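## Task

Take exactly two steel bushings off the turntable and set them inside the crate; every other bushing must remain on the turntable. The crate must stay level and seated within its corner guides. The result only counts if it holds with the robot no longer supporting it, and nothing the robot is touching at the end may settle more than about a fingernail's width once released.

## Robot and tools

Robot: two six-joint UR12e-type arms, left_arm and right_arm. Each carries a Robotiq 2F-85 two-finger gripper and a fisheye wrist camera (cam_left_wrist, cam_right_wrist, both 504x504 px). Left base sits at (-0.080, +0.438, 0) m, right base at (+0.038, -0.663, 0) m, each yawed only slightly.

Scene frame: origin on the table top midway between the arms, +z up, +x out over the table, left_arm on the +y side. The names left and right are arm names, not image sides. Gripper frame: +z runs along the fingers away from the wrist, the pads close along y, and a flat block juts about 9 cm from the last joint axis toward +x. The reported end_effector_position is the spot between the pads when closed; fingertips extend roughly 19 mm past it when closed and 6 mm when open, and closing pushes the tips about 13 mm farther out, so allow that gap above a surface.

The row: every arm command is one row of 18 numbers, each in [-1, 1], always for both arms: left dx, dy, dz, rx, ry, rz, left gripper position, force_limit, speed, then the same nine for the right arm. dx..rz are an offset (not a pose) from the gripper's measured pose, expressed in that gripper's own axes; 1.0 equals 0.6 m or 180 degrees, and rx, ry, rz form one rotation vector. An arm meant to stay put gets zeros. Optionally 12 more numbers in [0, 1] may follow: joint stiffness scales, left's six joints then right's six, in Joint positions order; they persist until rewritten.

Gripper numbers: position +1 is fully open (85 mm), about -0.8 pads touch, -1 closes until blocked. force_limit runs from about 20 N (-1) through 128 N (0) to 235 N (+1) per pad on a 40 mm part. speed runs from about 20 mm/s (-1) through 85 (0) to 150 mm/s (+1); faster closing grips a bit harder. Zeros here are real commands, so to leave a gripper unchanged resend its previous three values. Stopped fingers ignore new force or speed until position changes by at least 0.01; to soften a grip, open first.

execute_actions(actions): a list of actions; each action is a table of up to 15 rows, one per 1/30 s step, and a short table repeats its final row to fill 15 steps. Every row in an action is measured from the pose at that action's start (for a call's first action, the last pose a result reported), not from the preceding row. Each step the target is clipped to within 100 mm and 16 degrees of the current pose, so large offsets may need several actions. An empty list just returns state and images.

move(target, speed, stop_force, blocking): target is one 18-number row whose offsets count from the pose in the latest result showing one; each gripper travels a straight line there, both arms finishing together, taking 0.5 to 10 s. speed is metres per second, 0.002 to 0.5 (default 0.25), rotation capped at twice that in rad/s. Paths ignore obstacles and the other arm. stop_force (13 to 80 N, shared by both arms) halts an arm whose wrist sensor feels that much extra resistance; use it with slow speeds when approaching contact, not while the gripper rotates, and drop it when pulling away from something you press on. It cannot be used before 0.2 s of scene time or with blocking=false. blocking=false returns after 0.5 s; poll with wait(0) and no other motion command is accepted until the move ends.

wait(seconds): 0 to 10 s, arms hold their last command. stop(): brakes a running move; fingers keep going. zoom_image(camera, region): region is [x0, y0, x1, y1] in pixels, at most 504 by 504. read_manual(section): licence text only. finished_scene(scene): ends the current scene by number; irreversible, and the result reports success.

Results: per arm, gripper position (m), quaternion wxyz and velocities in the scene frame, joint positions and torques, Hand target lines, and Wrist force/torque along the gripper's axes (offset up to about 5.5 N, noise about 3.4 N, saturation near 100 N; when pressing down the force points back into the arm). A move adds a move: line with endings done, off_target, moving, held, fault or contact, plus limits=paced (pose clipped) or limits=held. pose unreachable means the clearance check altered a command. object_status: 0 moving, 1 blocked while opening, 2 blocked while closing (a grip), 3 reached the commanded spot or pads met. position_measured is in counts: 3 open, 78 about 60 mm, 130 about 40 mm, 180 about 20 mm, 230 closed.

To grip, send -1, keep sending it, and confirm status 2. Things to avoid: joint loads beyond their limits or any external force of 150 N, either of which freezes that arm for 10 s; letting the arms collide; pressing stiffly past contact; dropping, slamming or knocking items off the table; tilting or displacing the crate. Motors heat while holding loads: a warning appears at 70 °C and brakes engage at 85 °C. Brief disturbances may tug a held part. The robot keeps holding its last command while you compose a reply.

Each tool is called after ">>>" as name(argument=value, ...) on one line, values as JSON.

## Session

>>> execute_actions(actions=[])

>>> wait(seconds=2)

Scene clock: 0.00 s.
left_arm: end_effector_position=(+0.9370, +0.8197, +0.2247) position_measured=3 object_status=3 end_effector_quat_wxyz=(-0.002, +0.504, +0.862, +0.054) end_effector_velocity=(-0.000, +0.001, +0.001) end_effector_angular_velocity=(+0.000, -0.000, +0.001) | right_arm: end_effector_position=(+1.0309, -0.2709, +0.1755) position_measured=3 object_status=3 end_effector_quat_wxyz=(-0.389, +0.560, +0.714, +0.158) end_effector_velocity=(+0.000, -0.000, -0.001) end_effector_angular_velocity=(-0.001, +0.001, -0.000)
Joint positions: left_arm=[ 0.32  -0.906  1.177 -1.909 -1.485  1.235] | right_arm=[ 0.059 -0.73   1.022 -1.35  -0.837  1.151]
Joint velocities: left_arm=[ 0.001 -0.001 -0.     0.    -0.     0.001] | right_arm=[-0.     0.001 -0.    -0.    -0.001  0.   ]
Joint torques (N m, as the arm reports them, + toward a larger angle): no reading
Wrist force (N, on the end effector, along its own x y z axes, offset not removed): no reading
Wrist torque (N m, same axes, about the end effector's origin, offset not removed): no reading
Hand target (left_arm): +0.937, +0.820, +0.225; -0.002, +0.504, +0.862, +0.054
Hand target (right_arm): +1.031, -0.271, +0.176; -0.389, +0.560, +0.714, +0.158
Joint stiffness scale: left_arm=[1. 1. 1. 1. 1. 1.] | right_arm=[1. 1. 1. 1. 1. 1.]

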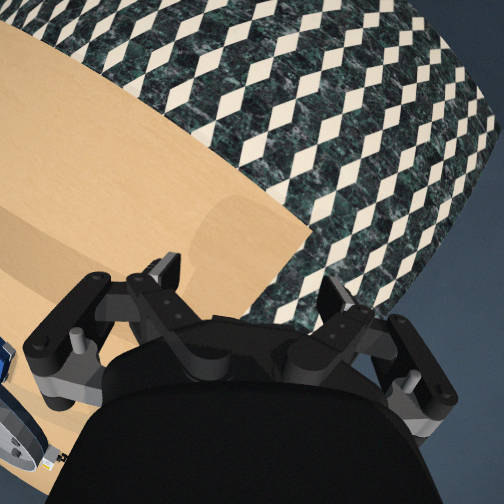

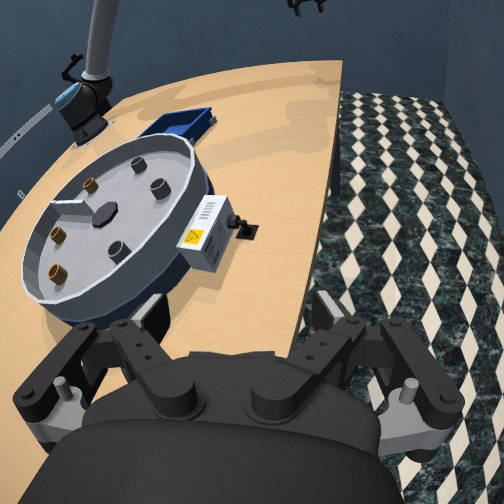

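Scene clock: 2.00 s.
left_arm: end_effector_position=(+0.9370, +0.8197, +0.2247) position_measured=3 object_status=3 end_effector_quat_wxyz=(-0.002, +0.504, +0.862, +0.054) end_effector_velocity=(+0.000, -0.002, -0.000) end_effector_angular_velocity=(-0.000, +0.000, -0.002) | right_arm: end_effector_position=(+1.0309, -0.2709, +0.1755) position_measured=3 object_status=3 end_effector_quat_wxyz=(-0.389, +0.560, +0.714, +0.158) end_effector_velocity=(-0.000, -0.001, +0.000) end_effector_angular_velocity=(-0.000, +0.000, -0.001)
Joint positions: left_arm=[ 0.32  -0.906  1.177 -1.909 -1.485  1.235] | right_arm=[ 0.059 -0.73   1.022 -1.35  -0.837  1.151]
Joint velocities: left_arm=[-0.002 -0.     0.001 -0.    -0.    -0.   ] | right_arm=[-0.001 -0.001  0.001 -0.    -0.     0.   ]
Joint torques (N m, as the arm reports them, + toward a larger angle): left_arm=[  3.67 -96.68 -51.87  -4.79   0.48   0.03] | right_arm=[   1.84 -121.55  -43.52   -2.92    1.68    0.2 ]
Wrist force (N, on the end effector, along its own x y z axes, offset not removed): left_arm=[4.5 2.6 0.5] | right_arm=[-0.5 -0.7 -0.4]
Wrist torque (N m, same axes, about the end effector's origin, offset not removed): left_arm=[0.83 -0.84 -0.03] | right_arm=[-0.25 0.22 -0.14]
Hand target (left_arm): +0.937, +0.820, +0.225; -0.002, +0.504, +0.862, +0.054
Hand target (right_arm): +1.031, -0.271, +0.176; -0.389, +0.560, +0.714, +0.158
Joint stiffness scale: left_arm=[1. 1. 1. 1. 1. 1.] | right_arm=[1. 1. 1. 1. 1. 1.]
wait: 2.00 s; at rest by 0.17 s

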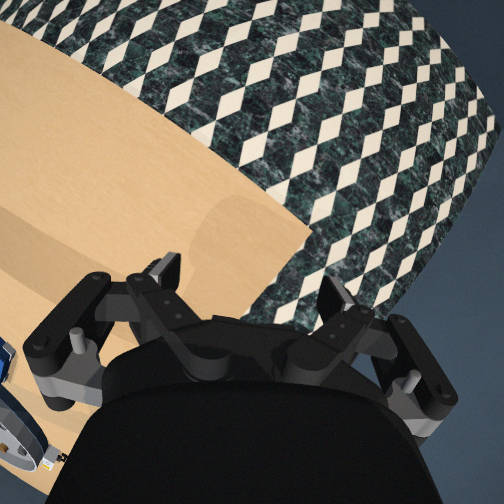

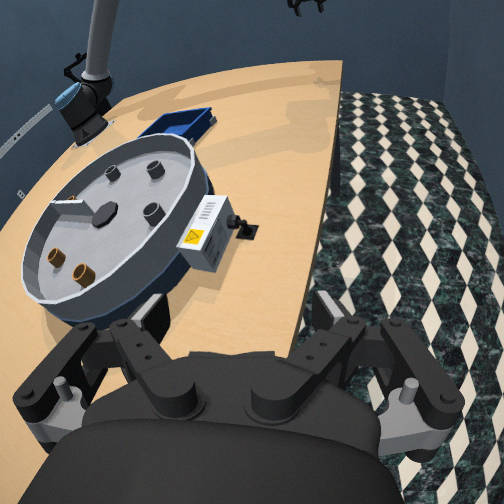

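>>> move(target=[-0.673,-0.997,-0.507,0.036,0,-0.336,1,-0.5,1,0,0,0,0,0,0,1,0,0], speed=0.4)

>>> wait(seconds=2)

Scene clock: 5.07 s.
left_arm: end_effector_position=(+0.6004, +0.1486, +0.4474) position_measured=3 object_status=3 end_effector_quat_wxyz=(-0.001, +0.002, +1.000, +0.002) end_effector_velocity=(+0.000, +0.001, -0.000) end_effector_angular_velocity=(+0.001, +0.001, +0.006) | right_arm: end_effector_position=(+1.0309, -0.2709, +0.1755) position_measured=3 object_status=3 end_effector_quat_wxyz=(-0.389, +0.560, +0.714, +0.158) end_effector_velocity=(+0.000, +0.001, -0.000) end_effector_angular_velocity=(-0.000, -0.001, +0.001)
Joint positions: left_arm=[-0.495 -1.52   1.608 -1.653 -1.569 -0.638] | right_arm=[ 0.059 -0.73   1.022 -1.35  -0.837  1.151]
Joint velocities: left_arm=[ 0.001  0.    -0.     0.001  0.    -0.005] | right_arm=[ 0.001  0.    -0.001 -0.    -0.    -0.   ]
Joint torques (N m, as the arm reports them, + toward a larger angle): left_arm=[  1.44 -50.59 -54.45  -3.76   0.98  -0.32] | right_arm=[   1.08 -121.49  -43.56   -2.79    1.54   -0.02]
Wrist force (N, on the end effector, along its own x y z axes, offset not removed): left_arm=[5.6 1.4 1.8] | right_arm=[-1.5 -1.8 -0.7]
Wrist torque (N m, same axes, about the end effector's origin, offset not removed): left_arm=[0.54 -1.02 0.05] | right_arm=[-0.42 0.40 -0.17]
Hand target (left_arm): +0.601, +0.149, +0.448; -0.001, +0.001, +1.000, +0.003
Hand target (right_arm): +1.031, -0.271, +0.176; -0.389, +0.560, +0.714, +0.158
Off the commanded pose (left_arm): 0.001 m, 0 deg.
Off the commanded pose (right_arm): 0.000 m, 0 deg.
Joint stiffness scale: left_arm=[1. 1. 1. 1. 1. 1.] | right_arm=[1. 1. 1. 1. 1. 1.]
move: done

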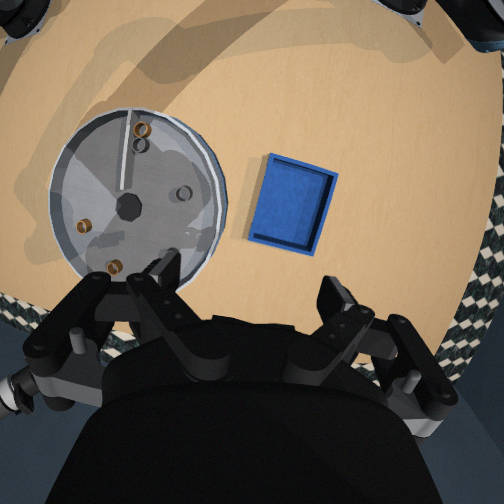

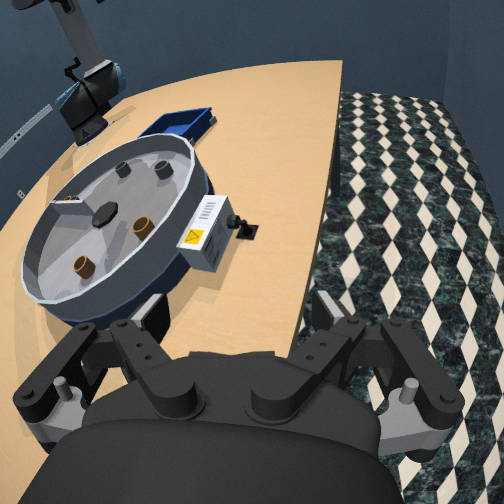

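Scene clock: 7.07 s.
left_arm: end_effector_position=(+0.6003, +0.1486, +0.4474) position_measured=3 object_status=3 end_effector_quat_wxyz=(-0.001, +0.002, +1.000, +0.002) end_effector_velocity=(-0.000, -0.000, -0.000) end_effector_angular_velocity=(+0.000, +0.000, -0.001) | right_arm: end_effector_position=(+1.0309, -0.2709, +0.1755) position_measured=3 object_status=3 end_effector_quat_wxyz=(-0.389, +0.560, +0.714, +0.158) end_effector_velocity=(-0.000, +0.001, -0.001) end_effector_angular_velocity=(+0.001, -0.000, +0.002)
Joint positions: left_arm=[-0.495 -1.52   1.608 -1.653 -1.569 -0.638] | right_arm=[ 0.059 -0.73   1.022 -1.35  -0.837  1.151]
Joint velocities: left_arm=[-0.  0.  0.  0. -0.  0.] | right_arm=[ 0.001  0.001  0.    -0.     0.    -0.002]
Joint torques (N m, as the arm reports them, + toward a larger angle): left_arm=[  3.   -50.12 -54.05  -4.13   0.71  -0.66] | right_arm=[   2.49 -121.8   -43.36   -2.93    1.68    0.14]
Wrist force (N, on the end effector, along its own x y z axes, offset not removed): left_arm=[3.5 2.2 0.2] | right_arm=[-1.1 -2.2 -2.4]
Wrist torque (N m, same axes, about the end effector's origin, offset not removed): left_arm=[0.61 -0.63 0.00] | right_arm=[-0.53 0.29 -0.09]
Hand target (left_arm): +0.601, +0.149, +0.448; -0.001, +0.001, +1.000, +0.003
Hand target (right_arm): +1.031, -0.271, +0.176; -0.389, +0.560, +0.714, +0.158
Off the commanded pose (left_arm): 0.001 m, 0 deg.
Off the commanded pose (right_arm): 0.000 m, 0 deg.
Joint stiffness scale: left_arm=[1. 1. 1. 1. 1. 1.] | right_arm=[1. 1. 1. 1. 1. 1.]
wait: 2.00 s; at rest by 0.17 s

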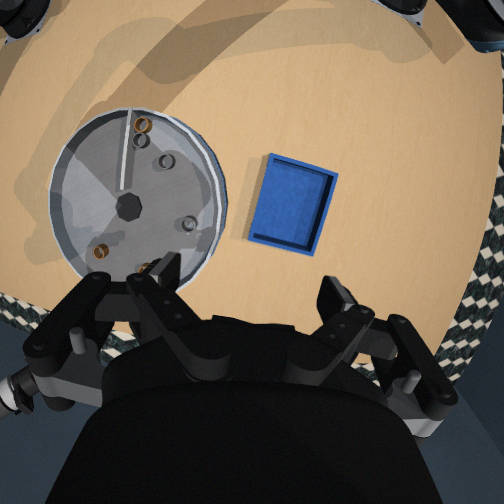

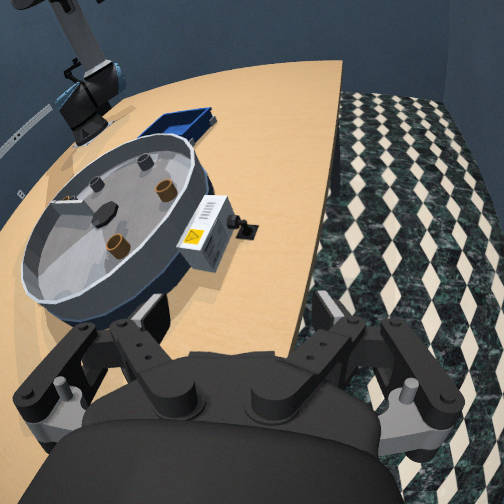

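>>> move(target=[0.15,-0.35,0.33,0,0,0,1,-0.5,1,0,0,0,0,0,0,1,0,0], speed=0.4)

>>> wait(seconds=9)

Scene clock: 8.77 s.
left_arm: end_effector_position=(+0.5084, -0.0601, +0.2467) position_measured=3 object_status=3 end_effector_quat_wxyz=(-0.003, +0.002, +1.000, +0.004) end_effector_velocity=(+0.000, +0.001, -0.001) end_effector_angular_velocity=(+0.000, +0.000, +0.003) | right_arm: end_effector_position=(+1.0309, -0.2709, +0.1755) position_measured=3 object_status=3 end_effector_quat_wxyz=(-0.389, +0.560, +0.714, +0.158) end_effector_velocity=(+0.000, +0.000, -0.001) end_effector_angular_velocity=(+0.000, +0.000, +0.001)
Joint positions: left_arm=[-0.785 -1.381  1.814 -1.994 -1.57  -0.926] | right_arm=[ 0.059 -0.73   1.022 -1.35  -0.837  1.151]
Joint velocities: left_arm=[ 0.001  0.     0.001 -0.001 -0.    -0.001] | right_arm=[ 0.     0.001 -0.    -0.     0.    -0.001]
Joint torques (N m, as the arm reports them, + toward a larger angle): left_arm=[  2.26 -59.47 -50.65  -5.01   0.64  -0.37] | right_arm=[   2.9  -120.91  -43.3    -2.78    1.96    0.01]
Wrist force (N, on the end effector, along its own x y z axes, offset not removed): left_arm=[5.1 1.7 -1.8] | right_arm=[-0.7 -1.7 -1.0]
Wrist torque (N m, same axes, about the end effector's origin, offset not removed): left_arm=[0.57 -0.98 -0.04] | right_arm=[-0.42 0.27 -0.16]
Hand target (left_arm): +0.510, -0.061, +0.249; -0.001, +0.002, +1.000, +0.003
Hand target (right_arm): +1.031, -0.271, +0.176; -0.389, +0.560, +0.714, +0.158
Off the commanded pose (left_arm): 0.002 m, 0 deg.
Off the commanded pose (right_arm): 0.000 m, 0 deg.
Joint stiffness scale: left_arm=[1. 1. 1. 1. 1. 1.] | right_arm=[1. 1. 1. 1. 1. 1.]
move: done

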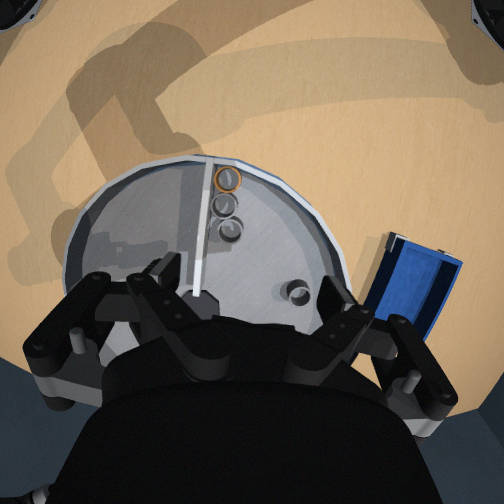

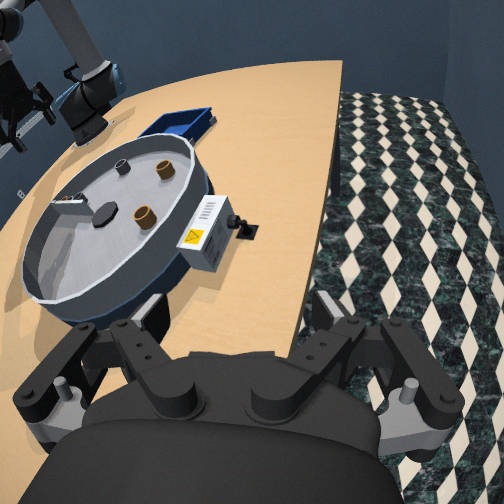

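Scene clock: 17.77 s.
left_arm: end_effector_position=(+0.5084, -0.0601, +0.2467) position_measured=3 object_status=3 end_effector_quat_wxyz=(-0.003, +0.002, +1.000, +0.004) end_effector_velocity=(-0.001, -0.000, -0.000) end_effector_angular_velocity=(+0.001, +0.001, -0.000) | right_arm: end_effector_position=(+1.0309, -0.2709, +0.1755) position_measured=3 object_status=3 end_effector_quat_wxyz=(-0.389, +0.560, +0.714, +0.158) end_effector_velocity=(+0.000, -0.000, -0.001) end_effector_angular_velocity=(-0.000, +0.001, -0.000)
Joint positions: left_arm=[-0.785 -1.381  1.814 -1.994 -1.57  -0.926] | right_arm=[ 0.059 -0.73   1.022 -1.35  -0.837  1.151]
Joint velocities: left_arm=[-0.001  0.     0.     0.001 -0.    -0.001] | right_arm=[-0.     0.001 -0.     0.    -0.     0.   ]
Joint torques (N m, as the arm reports them, + toward a larger angle): left_arm=[  2.28 -59.98 -50.65  -5.34   0.87  -0.51] | right_arm=[   2.48 -120.54  -42.87   -2.78    1.75    0.12]
Wrist force (N, on the end effector, along its own x y z axes, offset not removed): left_arm=[4.4 1.1 -0.2] | right_arm=[-1.1 -1.5 -1.9]
Wrist torque (N m, same axes, about the end effector's origin, offset not removed): left_arm=[0.48 -0.75 -0.03] | right_arm=[-0.33 0.33 -0.18]
Hand target (left_arm): +0.510, -0.061, +0.249; -0.001, +0.002, +1.000, +0.003
Hand target (right_arm): +1.031, -0.271, +0.176; -0.389, +0.560, +0.714, +0.158
Off the commanded pose (left_arm): 0.002 m, 0 deg.
Off the commanded pose (right_arm): 0.000 m, 0 deg.
Joint stiffness scale: left_arm=[1. 1. 1. 1. 1. 1.] | right_arm=[1. 1. 1. 1. 1. 1.]
wait: 9.00 s; at rest by 0.17 s

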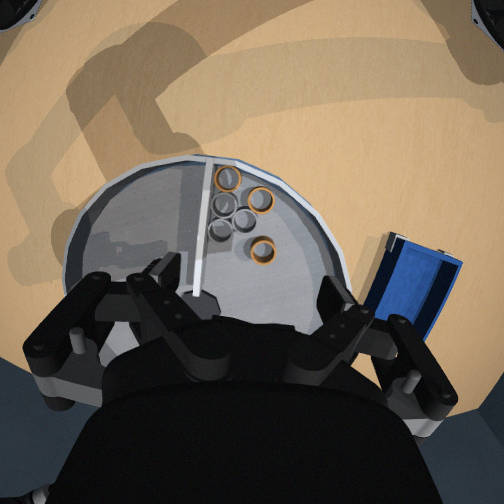

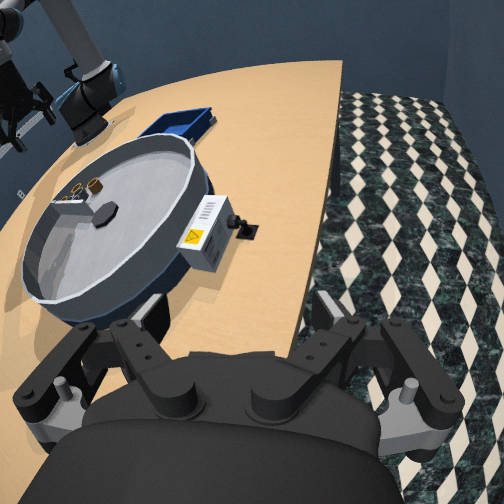

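>>> move(target=[-0.06,-0.03,0.12,0,0,0,0,-0.5,1,0,0,0,0,0,0,1,0,0])

>>> zoom_image(camera="cam_right_wrist", region=[20,130,260,300])

Scene clock: 19.10 s.
left_arm: end_effector_position=(+0.5424, -0.0781, +0.1730) position_measured=128 object_status=3 end_effector_quat_wxyz=(-0.004, +0.003, +1.000, +0.005) end_effector_velocity=(+0.001, +0.001, +0.001) end_effector_angular_velocity=(-0.001, -0.001, +0.002) | right_arm: end_effector_position=(+1.0309, -0.2709, +0.1755) position_measured=3 object_status=3 end_effector_quat_wxyz=(-0.389, +0.560, +0.714, +0.158) end_effector_velocity=(-0.000, -0.000, +0.000) end_effector_angular_velocity=(-0.000, +0.001, -0.001)
Joint positions: left_arm=[-0.764 -1.265  1.808 -2.102 -1.57  -0.904] | right_arm=[ 0.059 -0.73   1.022 -1.35  -0.837  1.151]
Joint velocities: left_arm=[ 0.001 -0.001 -0.    -0.    -0.    -0.001] | right_arm=[-0.    -0.001  0.001 -0.    -0.     0.001]
Joint torques (N m, as the arm reports them, + toward a larger angle): left_arm=[  4.95 -66.16 -47.38  -5.05   0.22   0.58] | right_arm=[   3.07 -120.19  -43.71   -2.81    1.91   -0.07]
Wrist force (N, on the end effector, along its own x y z axes, offset not removed): left_arm=[5.9 2.3 0.5] | right_arm=[-1.2 0.1 -0.5]
Wrist torque (N m, same axes, about the end effector's origin, offset not removed): left_arm=[0.60 -1.07 -0.11] | right_arm=[-0.14 0.34 -0.16]
Hand target (left_arm): +0.544, -0.078, +0.174; -0.003, +0.002, +1.000, +0.004
Hand target (right_arm): +1.031, -0.271, +0.176; -0.389, +0.560, +0.714, +0.158
Off the commanded pose (left_arm): 0.002 m, 0 deg.
Off the commanded pose (right_arm): 0.000 m, 0 deg.
Joint stiffness scale: left_arm=[1. 1. 1. 1. 1. 1.] | right_arm=[1. 1. 1. 1. 1. 1.]
move: done

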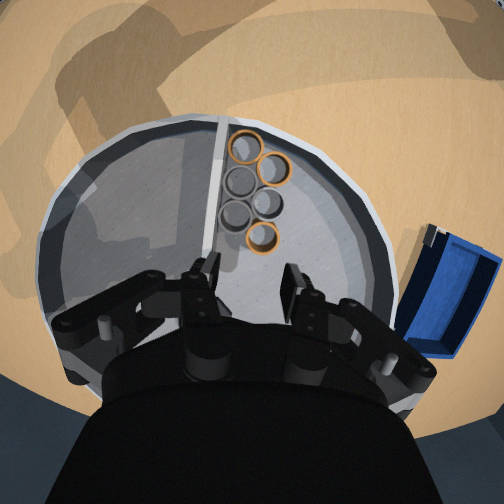

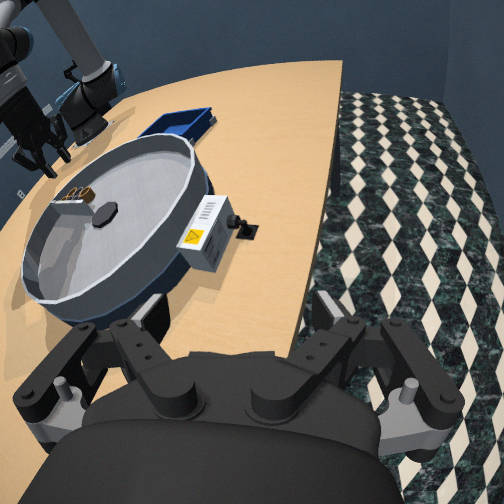

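Region (20, 130, 260, 300) of cam_right_wrist's 504x504 image, scaled by 2.100, with more detail than that image has; it fills the top 357 rows of this view, and the rest is white.

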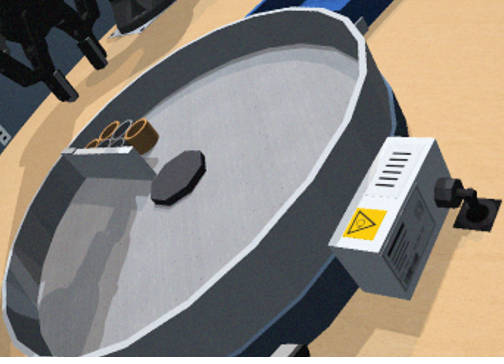

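>>> move(target=[0.053,0.04,0.07,0,-0.14,0,-0.5,-0.6,0,0,0,0,0,0,0,1,0,0])

Scene clock: 21.00 s.
left_arm: end_effector_position=(+0.5103, -0.0540, +0.1314) position_measured=192 object_status=3 end_effector_quat_wxyz=(+0.214, +0.004, +0.977, +0.005) end_effector_velocity=(+0.002, +0.001, +0.000) end_effector_angular_velocity=(-0.002, -0.004, +0.001) | right_arm: end_effector_position=(+1.0309, -0.2709, +0.1755) position_measured=3 object_status=3 end_effector_quat_wxyz=(-0.389, +0.560, +0.714, +0.158) end_effector_velocity=(-0.001, +0.000, -0.002) end_effector_angular_velocity=(-0.000, +0.003, -0.000)
Joint positions: left_arm=[-0.927 -1.347  2.131 -2.565 -1.191 -1.023] | right_arm=[ 0.059 -0.73   1.022 -1.35  -0.837  1.151]
Joint velocities: left_arm=[ 0.001  0.     0.001 -0.005  0.003  0.001] | right_arm=[0.    0.001 0.001 0.    0.    0.   ]
Joint torques (N m, as the arm reports them, + toward a larger angle): left_arm=[  1.34 -51.66 -39.16  -5.89   1.53  -0.67] | right_arm=[   2.03 -121.52  -43.82   -2.93    1.73    0.07]
Wrist force (N, on the end effector, along its own x y z axes, offset not removed): left_arm=[4.2 2.3 0.4] | right_arm=[-2.0 -0.4 -3.0]
Wrist torque (N m, same axes, about the end effector's origin, offset not removed): left_arm=[0.67 -0.72 -0.02] | right_arm=[-0.20 0.42 -0.09]
Hand target (left_arm): +0.511, -0.054, +0.131; +0.215, +0.004, +0.977, +0.005
Hand target (right_arm): +1.031, -0.271, +0.176; -0.389, +0.560, +0.714, +0.158
Off the commanded pose (left_arm): 0.001 m, 0 deg.
Off the commanded pose (right_arm): 0.000 m, 0 deg.
Joint stiffness scale: left_arm=[1. 1. 1. 1. 1. 1.] | right_arm=[1. 1. 1. 1. 1. 1.]
move: done

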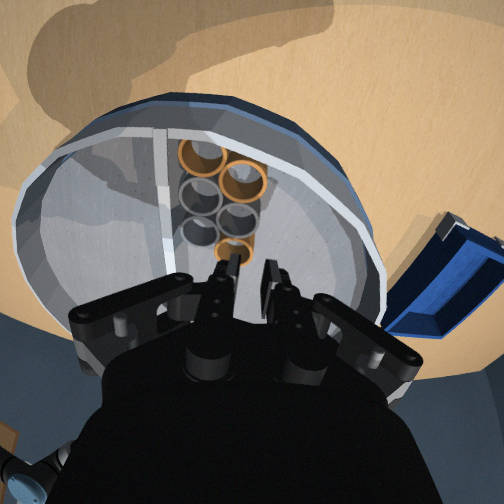

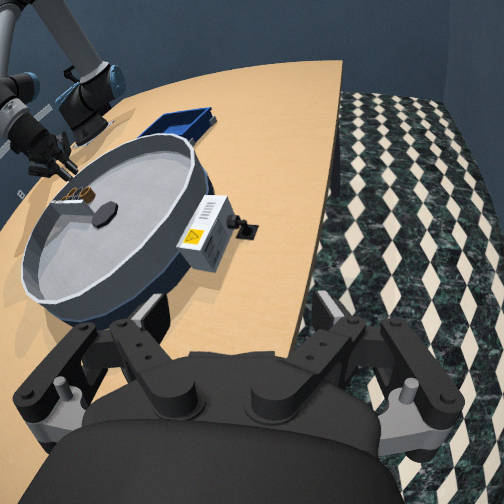

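>>> move(target=[0.031,0.004,0,0,0,0,-0.5,-0.6,0,0,0,0,0,0,0,1,0,0], speed=0.03, stop_force=13)

>>> zoom_image(camera="cam_left_wrist", region=[150,140,330,320])

>>> zoom_image(camera="cam_right_wrist", region=[20,140,120,220])

Scene clock: 22.27 s.
left_arm: end_effector_position=(+0.4945, -0.0518, +0.1228) position_measured=192 object_status=3 end_effector_quat_wxyz=(+0.213, +0.004, +0.977, +0.005) end_effector_velocity=(-0.000, -0.001, +0.000) end_effector_angular_velocity=(-0.002, -0.001, +0.002) | right_arm: end_effector_position=(+1.0309, -0.2709, +0.1755) position_measured=3 object_status=3 end_effector_quat_wxyz=(-0.389, +0.560, +0.714, +0.158) end_effector_velocity=(-0.000, +0.000, -0.000) end_effector_angular_velocity=(-0.000, +0.001, -0.001)
Joint positions: left_arm=[-0.946 -1.353  2.159 -2.576 -1.187 -1.044] | right_arm=[ 0.059 -0.73   1.022 -1.35  -0.837  1.151]
Joint velocities: left_arm=[-0.001  0.    -0.    -0.001  0.001 -0.004] | right_arm=[ 0.     0.    -0.     0.     0.     0.001]
Joint torques (N m, as the arm reports them, + toward a larger angle): left_arm=[  0.27 -54.48 -36.6   -5.75   1.64  -0.31] | right_arm=[   1.29 -120.84  -43.27   -2.79    1.88    0.4 ]
Wrist force (N, on the end effector, along its own x y z axes, offset not removed): left_arm=[4.1 2.8 1.8] | right_arm=[-1.8 -1.8 -0.6]
Wrist torque (N m, same axes, about the end effector's origin, offset not removed): left_arm=[0.79 -0.73 -0.01] | right_arm=[-0.46 0.47 -0.17]
Hand target (left_arm): +0.493, -0.051, +0.124; +0.214, +0.004, +0.977, +0.005
Hand target (right_arm): +1.031, -0.271, +0.176; -0.389, +0.560, +0.714, +0.158
Off the commanded pose (left_arm): 0.001 m, 0 deg.
Off the commanded pose (right_arm): 0.000 m, 0 deg.
Joint stiffness scale: left_arm=[1. 1. 1. 1. 1. 1.] | right_arm=[1. 1. 1. 1. 1. 1.]
move: done

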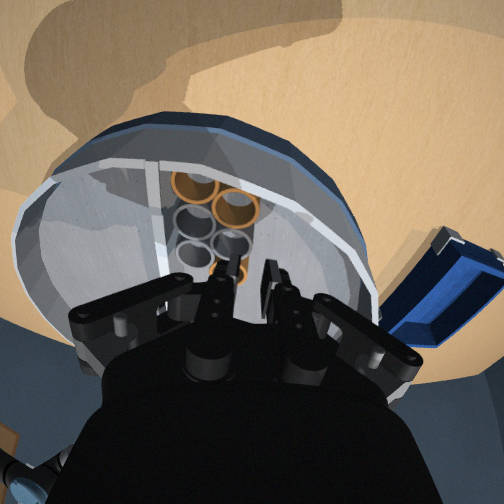

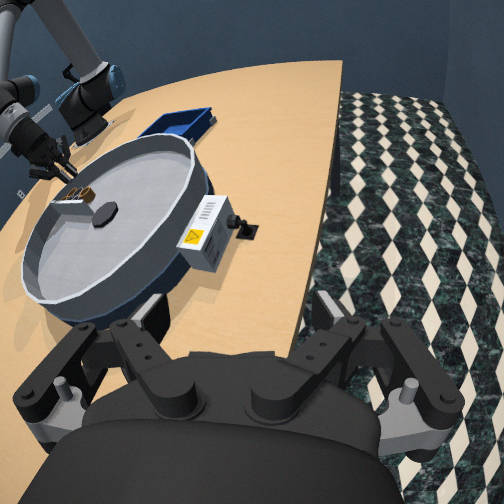

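Region (150, 140, 330, 320) of cam_left_wrist's 504x504 image, scaled by 2.800, with more detail than that image has.

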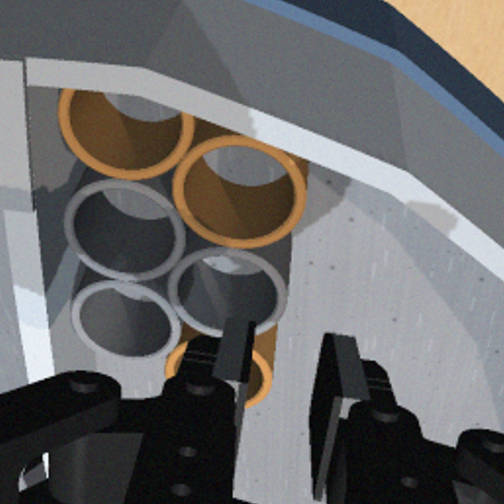

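Region (20, 140, 120, 220) of cam_right_wrist's 504x504 image, scaled by 5.040, with more detail than that image has; it fills the top 403 rows of this view, and the rest is white.

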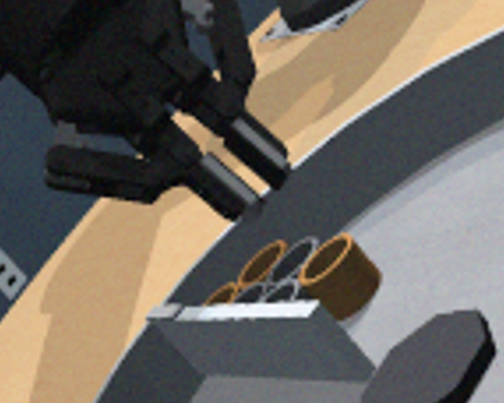

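>>> move(target=[0.014,0,0.03,0,0,0,-0.5,-0.6,0,0,0,0,0,0,0,1,0,0], speed=0.02, stop_force=13)

>>> zoom_image(camera="cam_left_wrist", region=[150,140,330,320])

>>> zoom_image(camera="cam_right_wrist", region=[20,140,120,220])

Scene clock: 23.77 s.
left_arm: end_effector_position=(+0.4950, -0.0529, +0.1055) position_measured=192 object_status=3 end_effector_quat_wxyz=(+0.214, +0.004, +0.977, +0.004) end_effector_velocity=(+0.000, +0.000, +0.000) end_effector_angular_velocity=(-0.003, -0.001, +0.001) | right_arm: end_effector_position=(+1.0309, -0.2709, +0.1755) position_measured=3 object_status=3 end_effector_quat_wxyz=(-0.389, +0.560, +0.714, +0.158) end_effector_velocity=(+0.000, -0.001, +0.000) end_effector_angular_velocity=(-0.000, -0.000, -0.000)
Joint positions: left_arm=[-0.946 -1.327  2.169 -2.616 -1.187 -1.045] | right_arm=[ 0.059 -0.73   1.022 -1.35  -0.837  1.151]
Joint velocities: left_arm=[ 0.001 -0.001  0.001 -0.004 -0.    -0.001] | right_arm=[-0. -0.  0.  0. -0.  0.]
Joint torques (N m, as the arm reports them, + toward a larger angle): left_arm=[  2.18 -50.83 -35.45  -6.05   1.23   0.09] | right_arm=[   3.06 -121.66  -43.45   -2.72    1.73    0.4 ]
Wrist force (N, on the end effector, along its own x y z axes, offset not removed): left_arm=[4.1 1.8 1.3] | right_arm=[-0.7 -0.8 -0.3]
Wrist torque (N m, same axes, about the end effector's origin, offset not removed): left_arm=[0.56 -0.73 0.02] | right_arm=[-0.23 0.16 -0.14]
Hand target (left_arm): +0.494, -0.052, +0.103; +0.213, +0.004, +0.977, +0.005
Hand target (right_arm): +1.031, -0.271, +0.176; -0.389, +0.560, +0.714, +0.158
Off the commanded pose (left_arm): 0.003 m, 0 deg.
Off the commanded pose (right_arm): 0.000 m, 0 deg.
Joint stiffness scale: left_arm=[1. 1. 1. 1. 1. 1.] | right_arm=[1. 1. 1. 1. 1. 1.]
move: done

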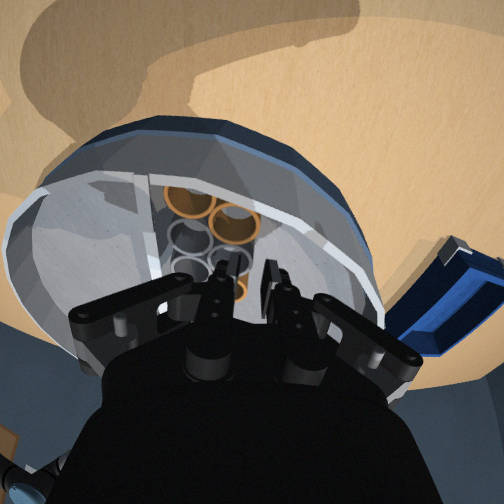

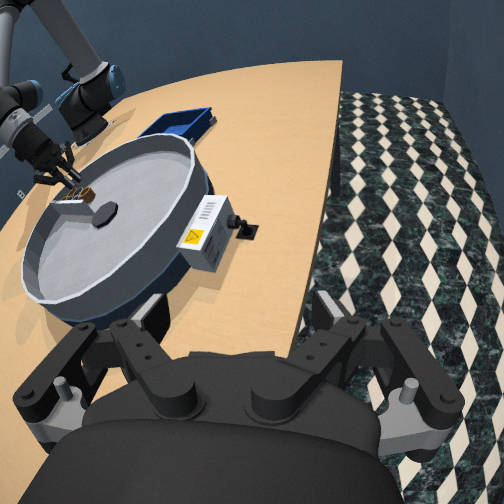

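Region (150, 140, 330, 320) of cam_left_wrist's 504x504 image, scaled by 2.800, with more detail than that image has.

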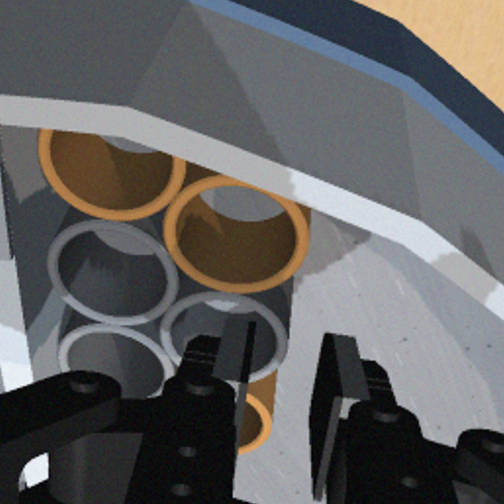

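Region (20, 140, 120, 220) of cam_right_wrist's 504x504 image, scaled by 5.040, with more detail than that image has; it fills the top 403 rows of this view, and the rest is white.

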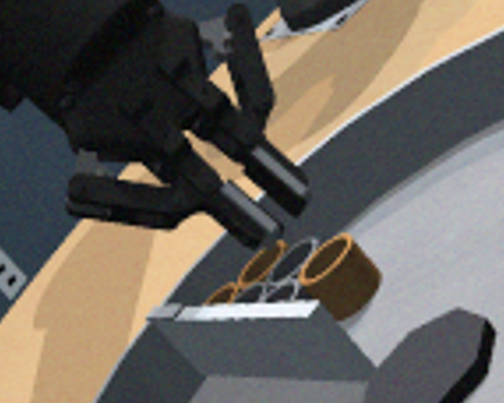

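Advance roughly along the line of sight.

>>> move(target=[-0.004,0,0.035,0,0,0,-0.5,-0.6,0,0,0,0,0,0,0,1,0,0], speed=0.01, stop_force=13)

>>> zoom_image(camera="cam_left_wrist", region=[150,140,330,320])

>>> zoom_image(camera="cam_right_wrist", region=[20,140,120,220])

Scene clock: 26.20 s.
left_arm: end_effector_position=(+0.5045, -0.0526, +0.0884) position_measured=192 object_status=3 end_effector_quat_wxyz=(+0.214, +0.004, +0.977, +0.004) end_effector_velocity=(+0.002, -0.003, +0.002) end_effector_angular_velocity=(-0.006, -0.004, -0.001) | right_arm: end_effector_position=(+1.0309, -0.2709, +0.1755) position_measured=3 object_status=3 end_effector_quat_wxyz=(-0.389, +0.560, +0.714, +0.158) end_effector_velocity=(+0.000, +0.000, -0.000) end_effector_angular_velocity=(+0.001, -0.000, -0.000)
Joint positions: left_arm=[-0.933 -1.292  2.167 -2.654 -1.189 -1.03 ] | right_arm=[ 0.059 -0.73   1.022 -1.35  -0.837  1.151]
Joint velocities: left_arm=[ 0.001  0.002 -0.004 -0.006 -0.     0.002] | right_arm=[-0.     0.     0.     0.     0.001 -0.001]
Joint torques (N m, as the arm reports them, + toward a larger angle): left_arm=[  4.2  -49.3  -38.77  -5.27   0.61   0.29] | right_arm=[   2.88 -121.14  -43.19   -2.62    1.71    0.08]
Wrist force (N, on the end effector, along its own x y z axes, offset not removed): left_arm=[5.7 0.6 -0.6] | right_arm=[-0.2 0.5 -1.0]
Wrist torque (N m, same axes, about the end effector's origin, offset not removed): left_arm=[0.45 -1.12 0.03] | right_arm=[0.01 0.25 -0.11]
Hand target (left_arm): +0.506, -0.053, +0.087; +0.214, +0.004, +0.977, +0.004
Hand target (right_arm): +1.031, -0.271, +0.176; -0.389, +0.560, +0.714, +0.158
Off the commanded pose (left_arm): 0.002 m, 0 deg.
Off the commanded pose (right_arm): 0.000 m, 0 deg.
Joint stiffness scale: left_arm=[1. 1. 1. 1. 1. 1.] | right_arm=[1. 1. 1. 1. 1. 1.]
move: done

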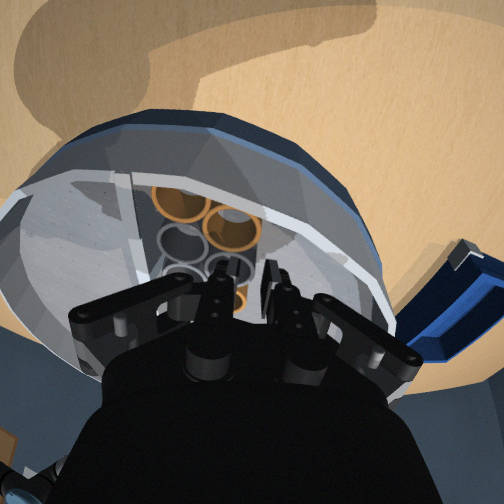

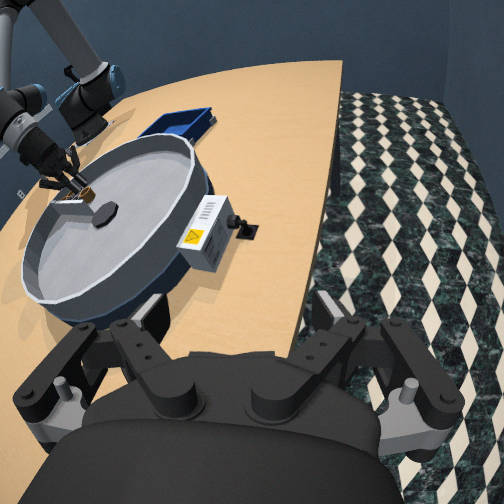

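Region (150, 140, 330, 320) of cam_left_wrist's 504x504 image, scaled by 2.800, with more detail than that image has.

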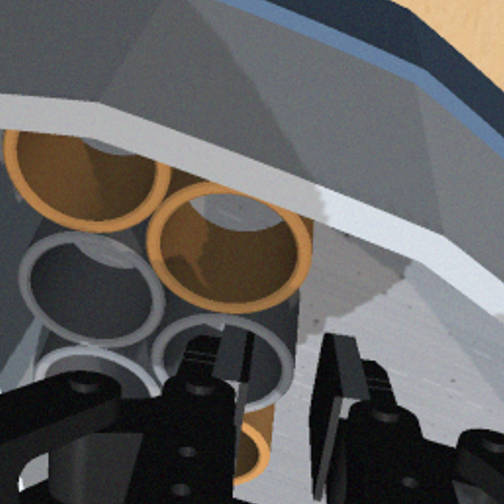

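Region (20, 140, 120, 220) of cam_right_wrist's 504x504 image, scaled by 5.040, with more detail than that image has; it fills the top 403 rows of this view, and the rest is white.

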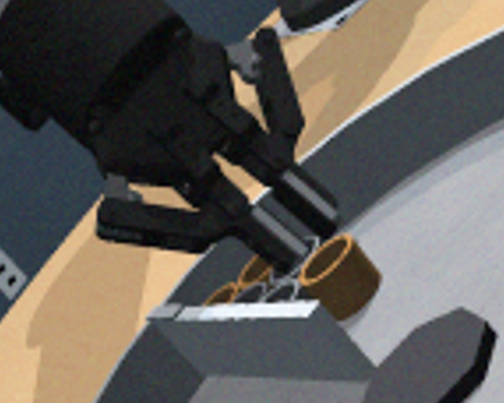

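>>> move(target=[-0.013,0,0.002,0,0.14,0,-0.5,-0.6,0,0,0,0,0,0,0,1,0,0], speed=0.1)

>>> move(target=[0,0,0.025,0,0,0,-0.5,-0.6,0,0,0,0,0,0,0,1,0,0], speed=0.008, stop_force=13)

>>> zoom_image(camera="cam_left_wrist", region=[150,140,330,320])

Scene clock: 29.03 s.
left_arm: end_effector_position=(+0.5112, -0.0521, +0.0913) position_measured=192 object_status=3 end_effector_quat_wxyz=(-0.003, +0.003, +1.000, +0.004) end_effector_velocity=(-0.003, +0.001, -0.001) end_effector_angular_velocity=(+0.002, +0.010, -0.002) | right_arm: end_effector_position=(+1.0309, -0.2709, +0.1755) position_measured=3 object_status=3 end_effector_quat_wxyz=(-0.389, +0.560, +0.714, +0.158) end_effector_velocity=(-0.001, -0.000, -0.001) end_effector_angular_velocity=(-0.000, +0.001, +0.001)
Joint positions: left_arm=[-0.775 -1.241  1.952 -2.272 -1.57  -0.914] | right_arm=[ 0.059 -0.73   1.022 -1.35  -0.837  1.151]
Joint velocities: left_arm=[ 0.001  0.     0.     0.008 -0.007  0.003] | right_arm=[-0.     0.     0.001 -0.    -0.001 -0.001]
Joint torques (N m, as the arm reports them, + toward a larger angle): left_arm=[  2.72 -59.37 -43.39  -3.97  -0.42   0.48] | right_arm=[   2.02 -120.62  -43.74   -2.66    1.91    0.07]
Wrist force (N, on the end effector, along its own x y z axes, offset not removed): left_arm=[5.3 1.9 -0.6] | right_arm=[-1.7 -0.6 0.0]
Wrist torque (N m, same axes, about the end effector's origin, offset not removed): left_arm=[0.68 -0.97 -0.02] | right_arm=[-0.15 0.39 -0.14]
Hand target (left_arm): +0.512, -0.053, +0.091; -0.004, +0.004, +1.000, +0.005
Hand target (right_arm): +1.031, -0.271, +0.176; -0.389, +0.560, +0.714, +0.158
Off the commanded pose (left_arm): 0.001 m, 0 deg.
Off the commanded pose (right_arm): 0.000 m, 0 deg.
Joint stiffness scale: left_arm=[1. 1. 1. 1. 1. 1.] | right_arm=[1. 1. 1. 1. 1. 1.]
move: done

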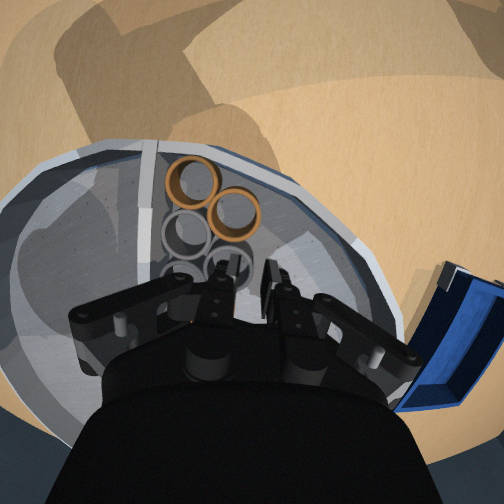

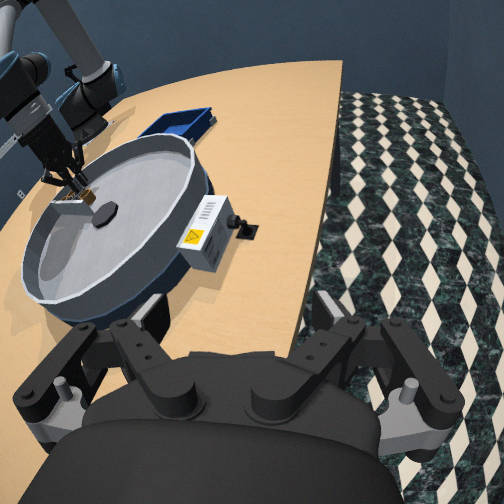

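Scene clock: 31.13 s.
left_arm: end_effector_position=(+0.5121, -0.0534, +0.0798) position_measured=192 object_status=3 end_effector_quat_wxyz=(-0.002, +0.003, +1.000, +0.003) end_effector_velocity=(-0.000, +0.002, -0.004) end_effector_angular_velocity=(+0.002, +0.002, +0.001) | right_arm: end_effector_position=(+1.0309, -0.2709, +0.1755) position_measured=3 object_status=3 end_effector_quat_wxyz=(-0.389, +0.560, +0.714, +0.158) end_effector_velocity=(-0.000, +0.000, +0.001) end_effector_angular_velocity=(+0.000, -0.001, +0.000)
Joint positions: left_arm=[-0.775 -1.226  1.959 -2.297 -1.57  -0.914] | right_arm=[ 0.059 -0.73   1.022 -1.35  -0.837  1.151]
Joint velocities: left_arm=[ 0.001  0.003  0.003 -0.004  0.    -0.   ] | right_arm=[ 0.    -0.001  0.001  0.     0.    -0.   ]
Joint torques (N m, as the arm reports them, + toward a larger angle): left_arm=[  2.11 -58.52 -37.67  -5.07   0.27  -0.07] | right_arm=[   2.89 -122.54  -43.3    -2.79    1.67   -0.02]
Wrist force (N, on the end effector, along its own x y z axes, offset not removed): left_arm=[2.8 2.0 0.7] | right_arm=[-1.8 -0.4 -1.5]
Wrist torque (N m, same axes, about the end effector's origin, offset not removed): left_arm=[0.67 -0.57 -0.01] | right_arm=[-0.20 0.38 -0.11]
Hand target (left_arm): +0.511, -0.052, +0.076; -0.003, +0.003, +1.000, +0.004
Hand target (right_arm): +1.031, -0.271, +0.176; -0.389, +0.560, +0.714, +0.158
Off the commanded pose (left_arm): 0.004 m, 0 deg.
Off the commanded pose (right_arm): 0.000 m, 0 deg.
Joint stiffness scale: left_arm=[1. 1. 1. 1. 1. 1.] | right_arm=[1. 1. 1. 1. 1. 1.]
move: off_target (left_arm)

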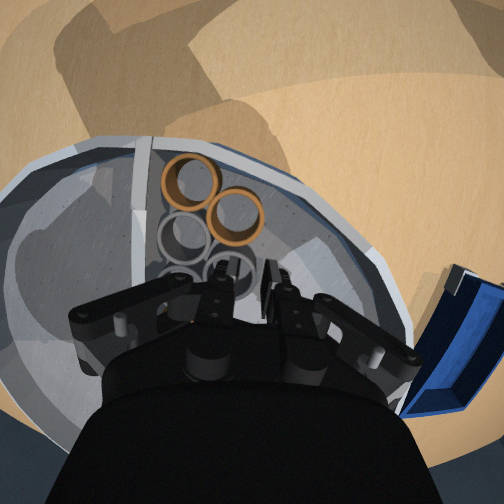

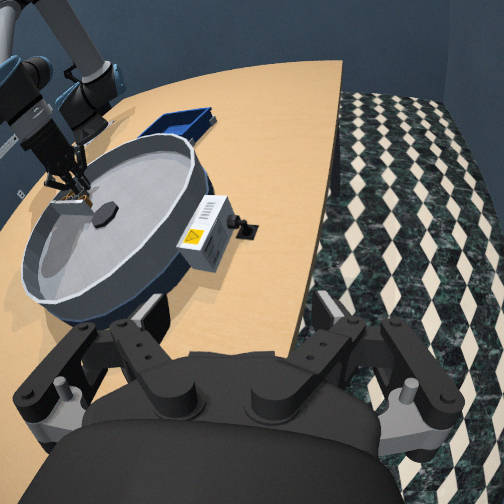

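Region (150, 140, 330, 320) of cam_left_wrist's 504x504 image, scaled by 2.800, with more detail than that image has.

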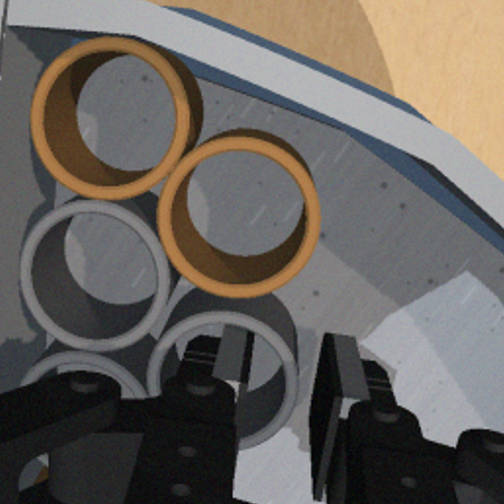

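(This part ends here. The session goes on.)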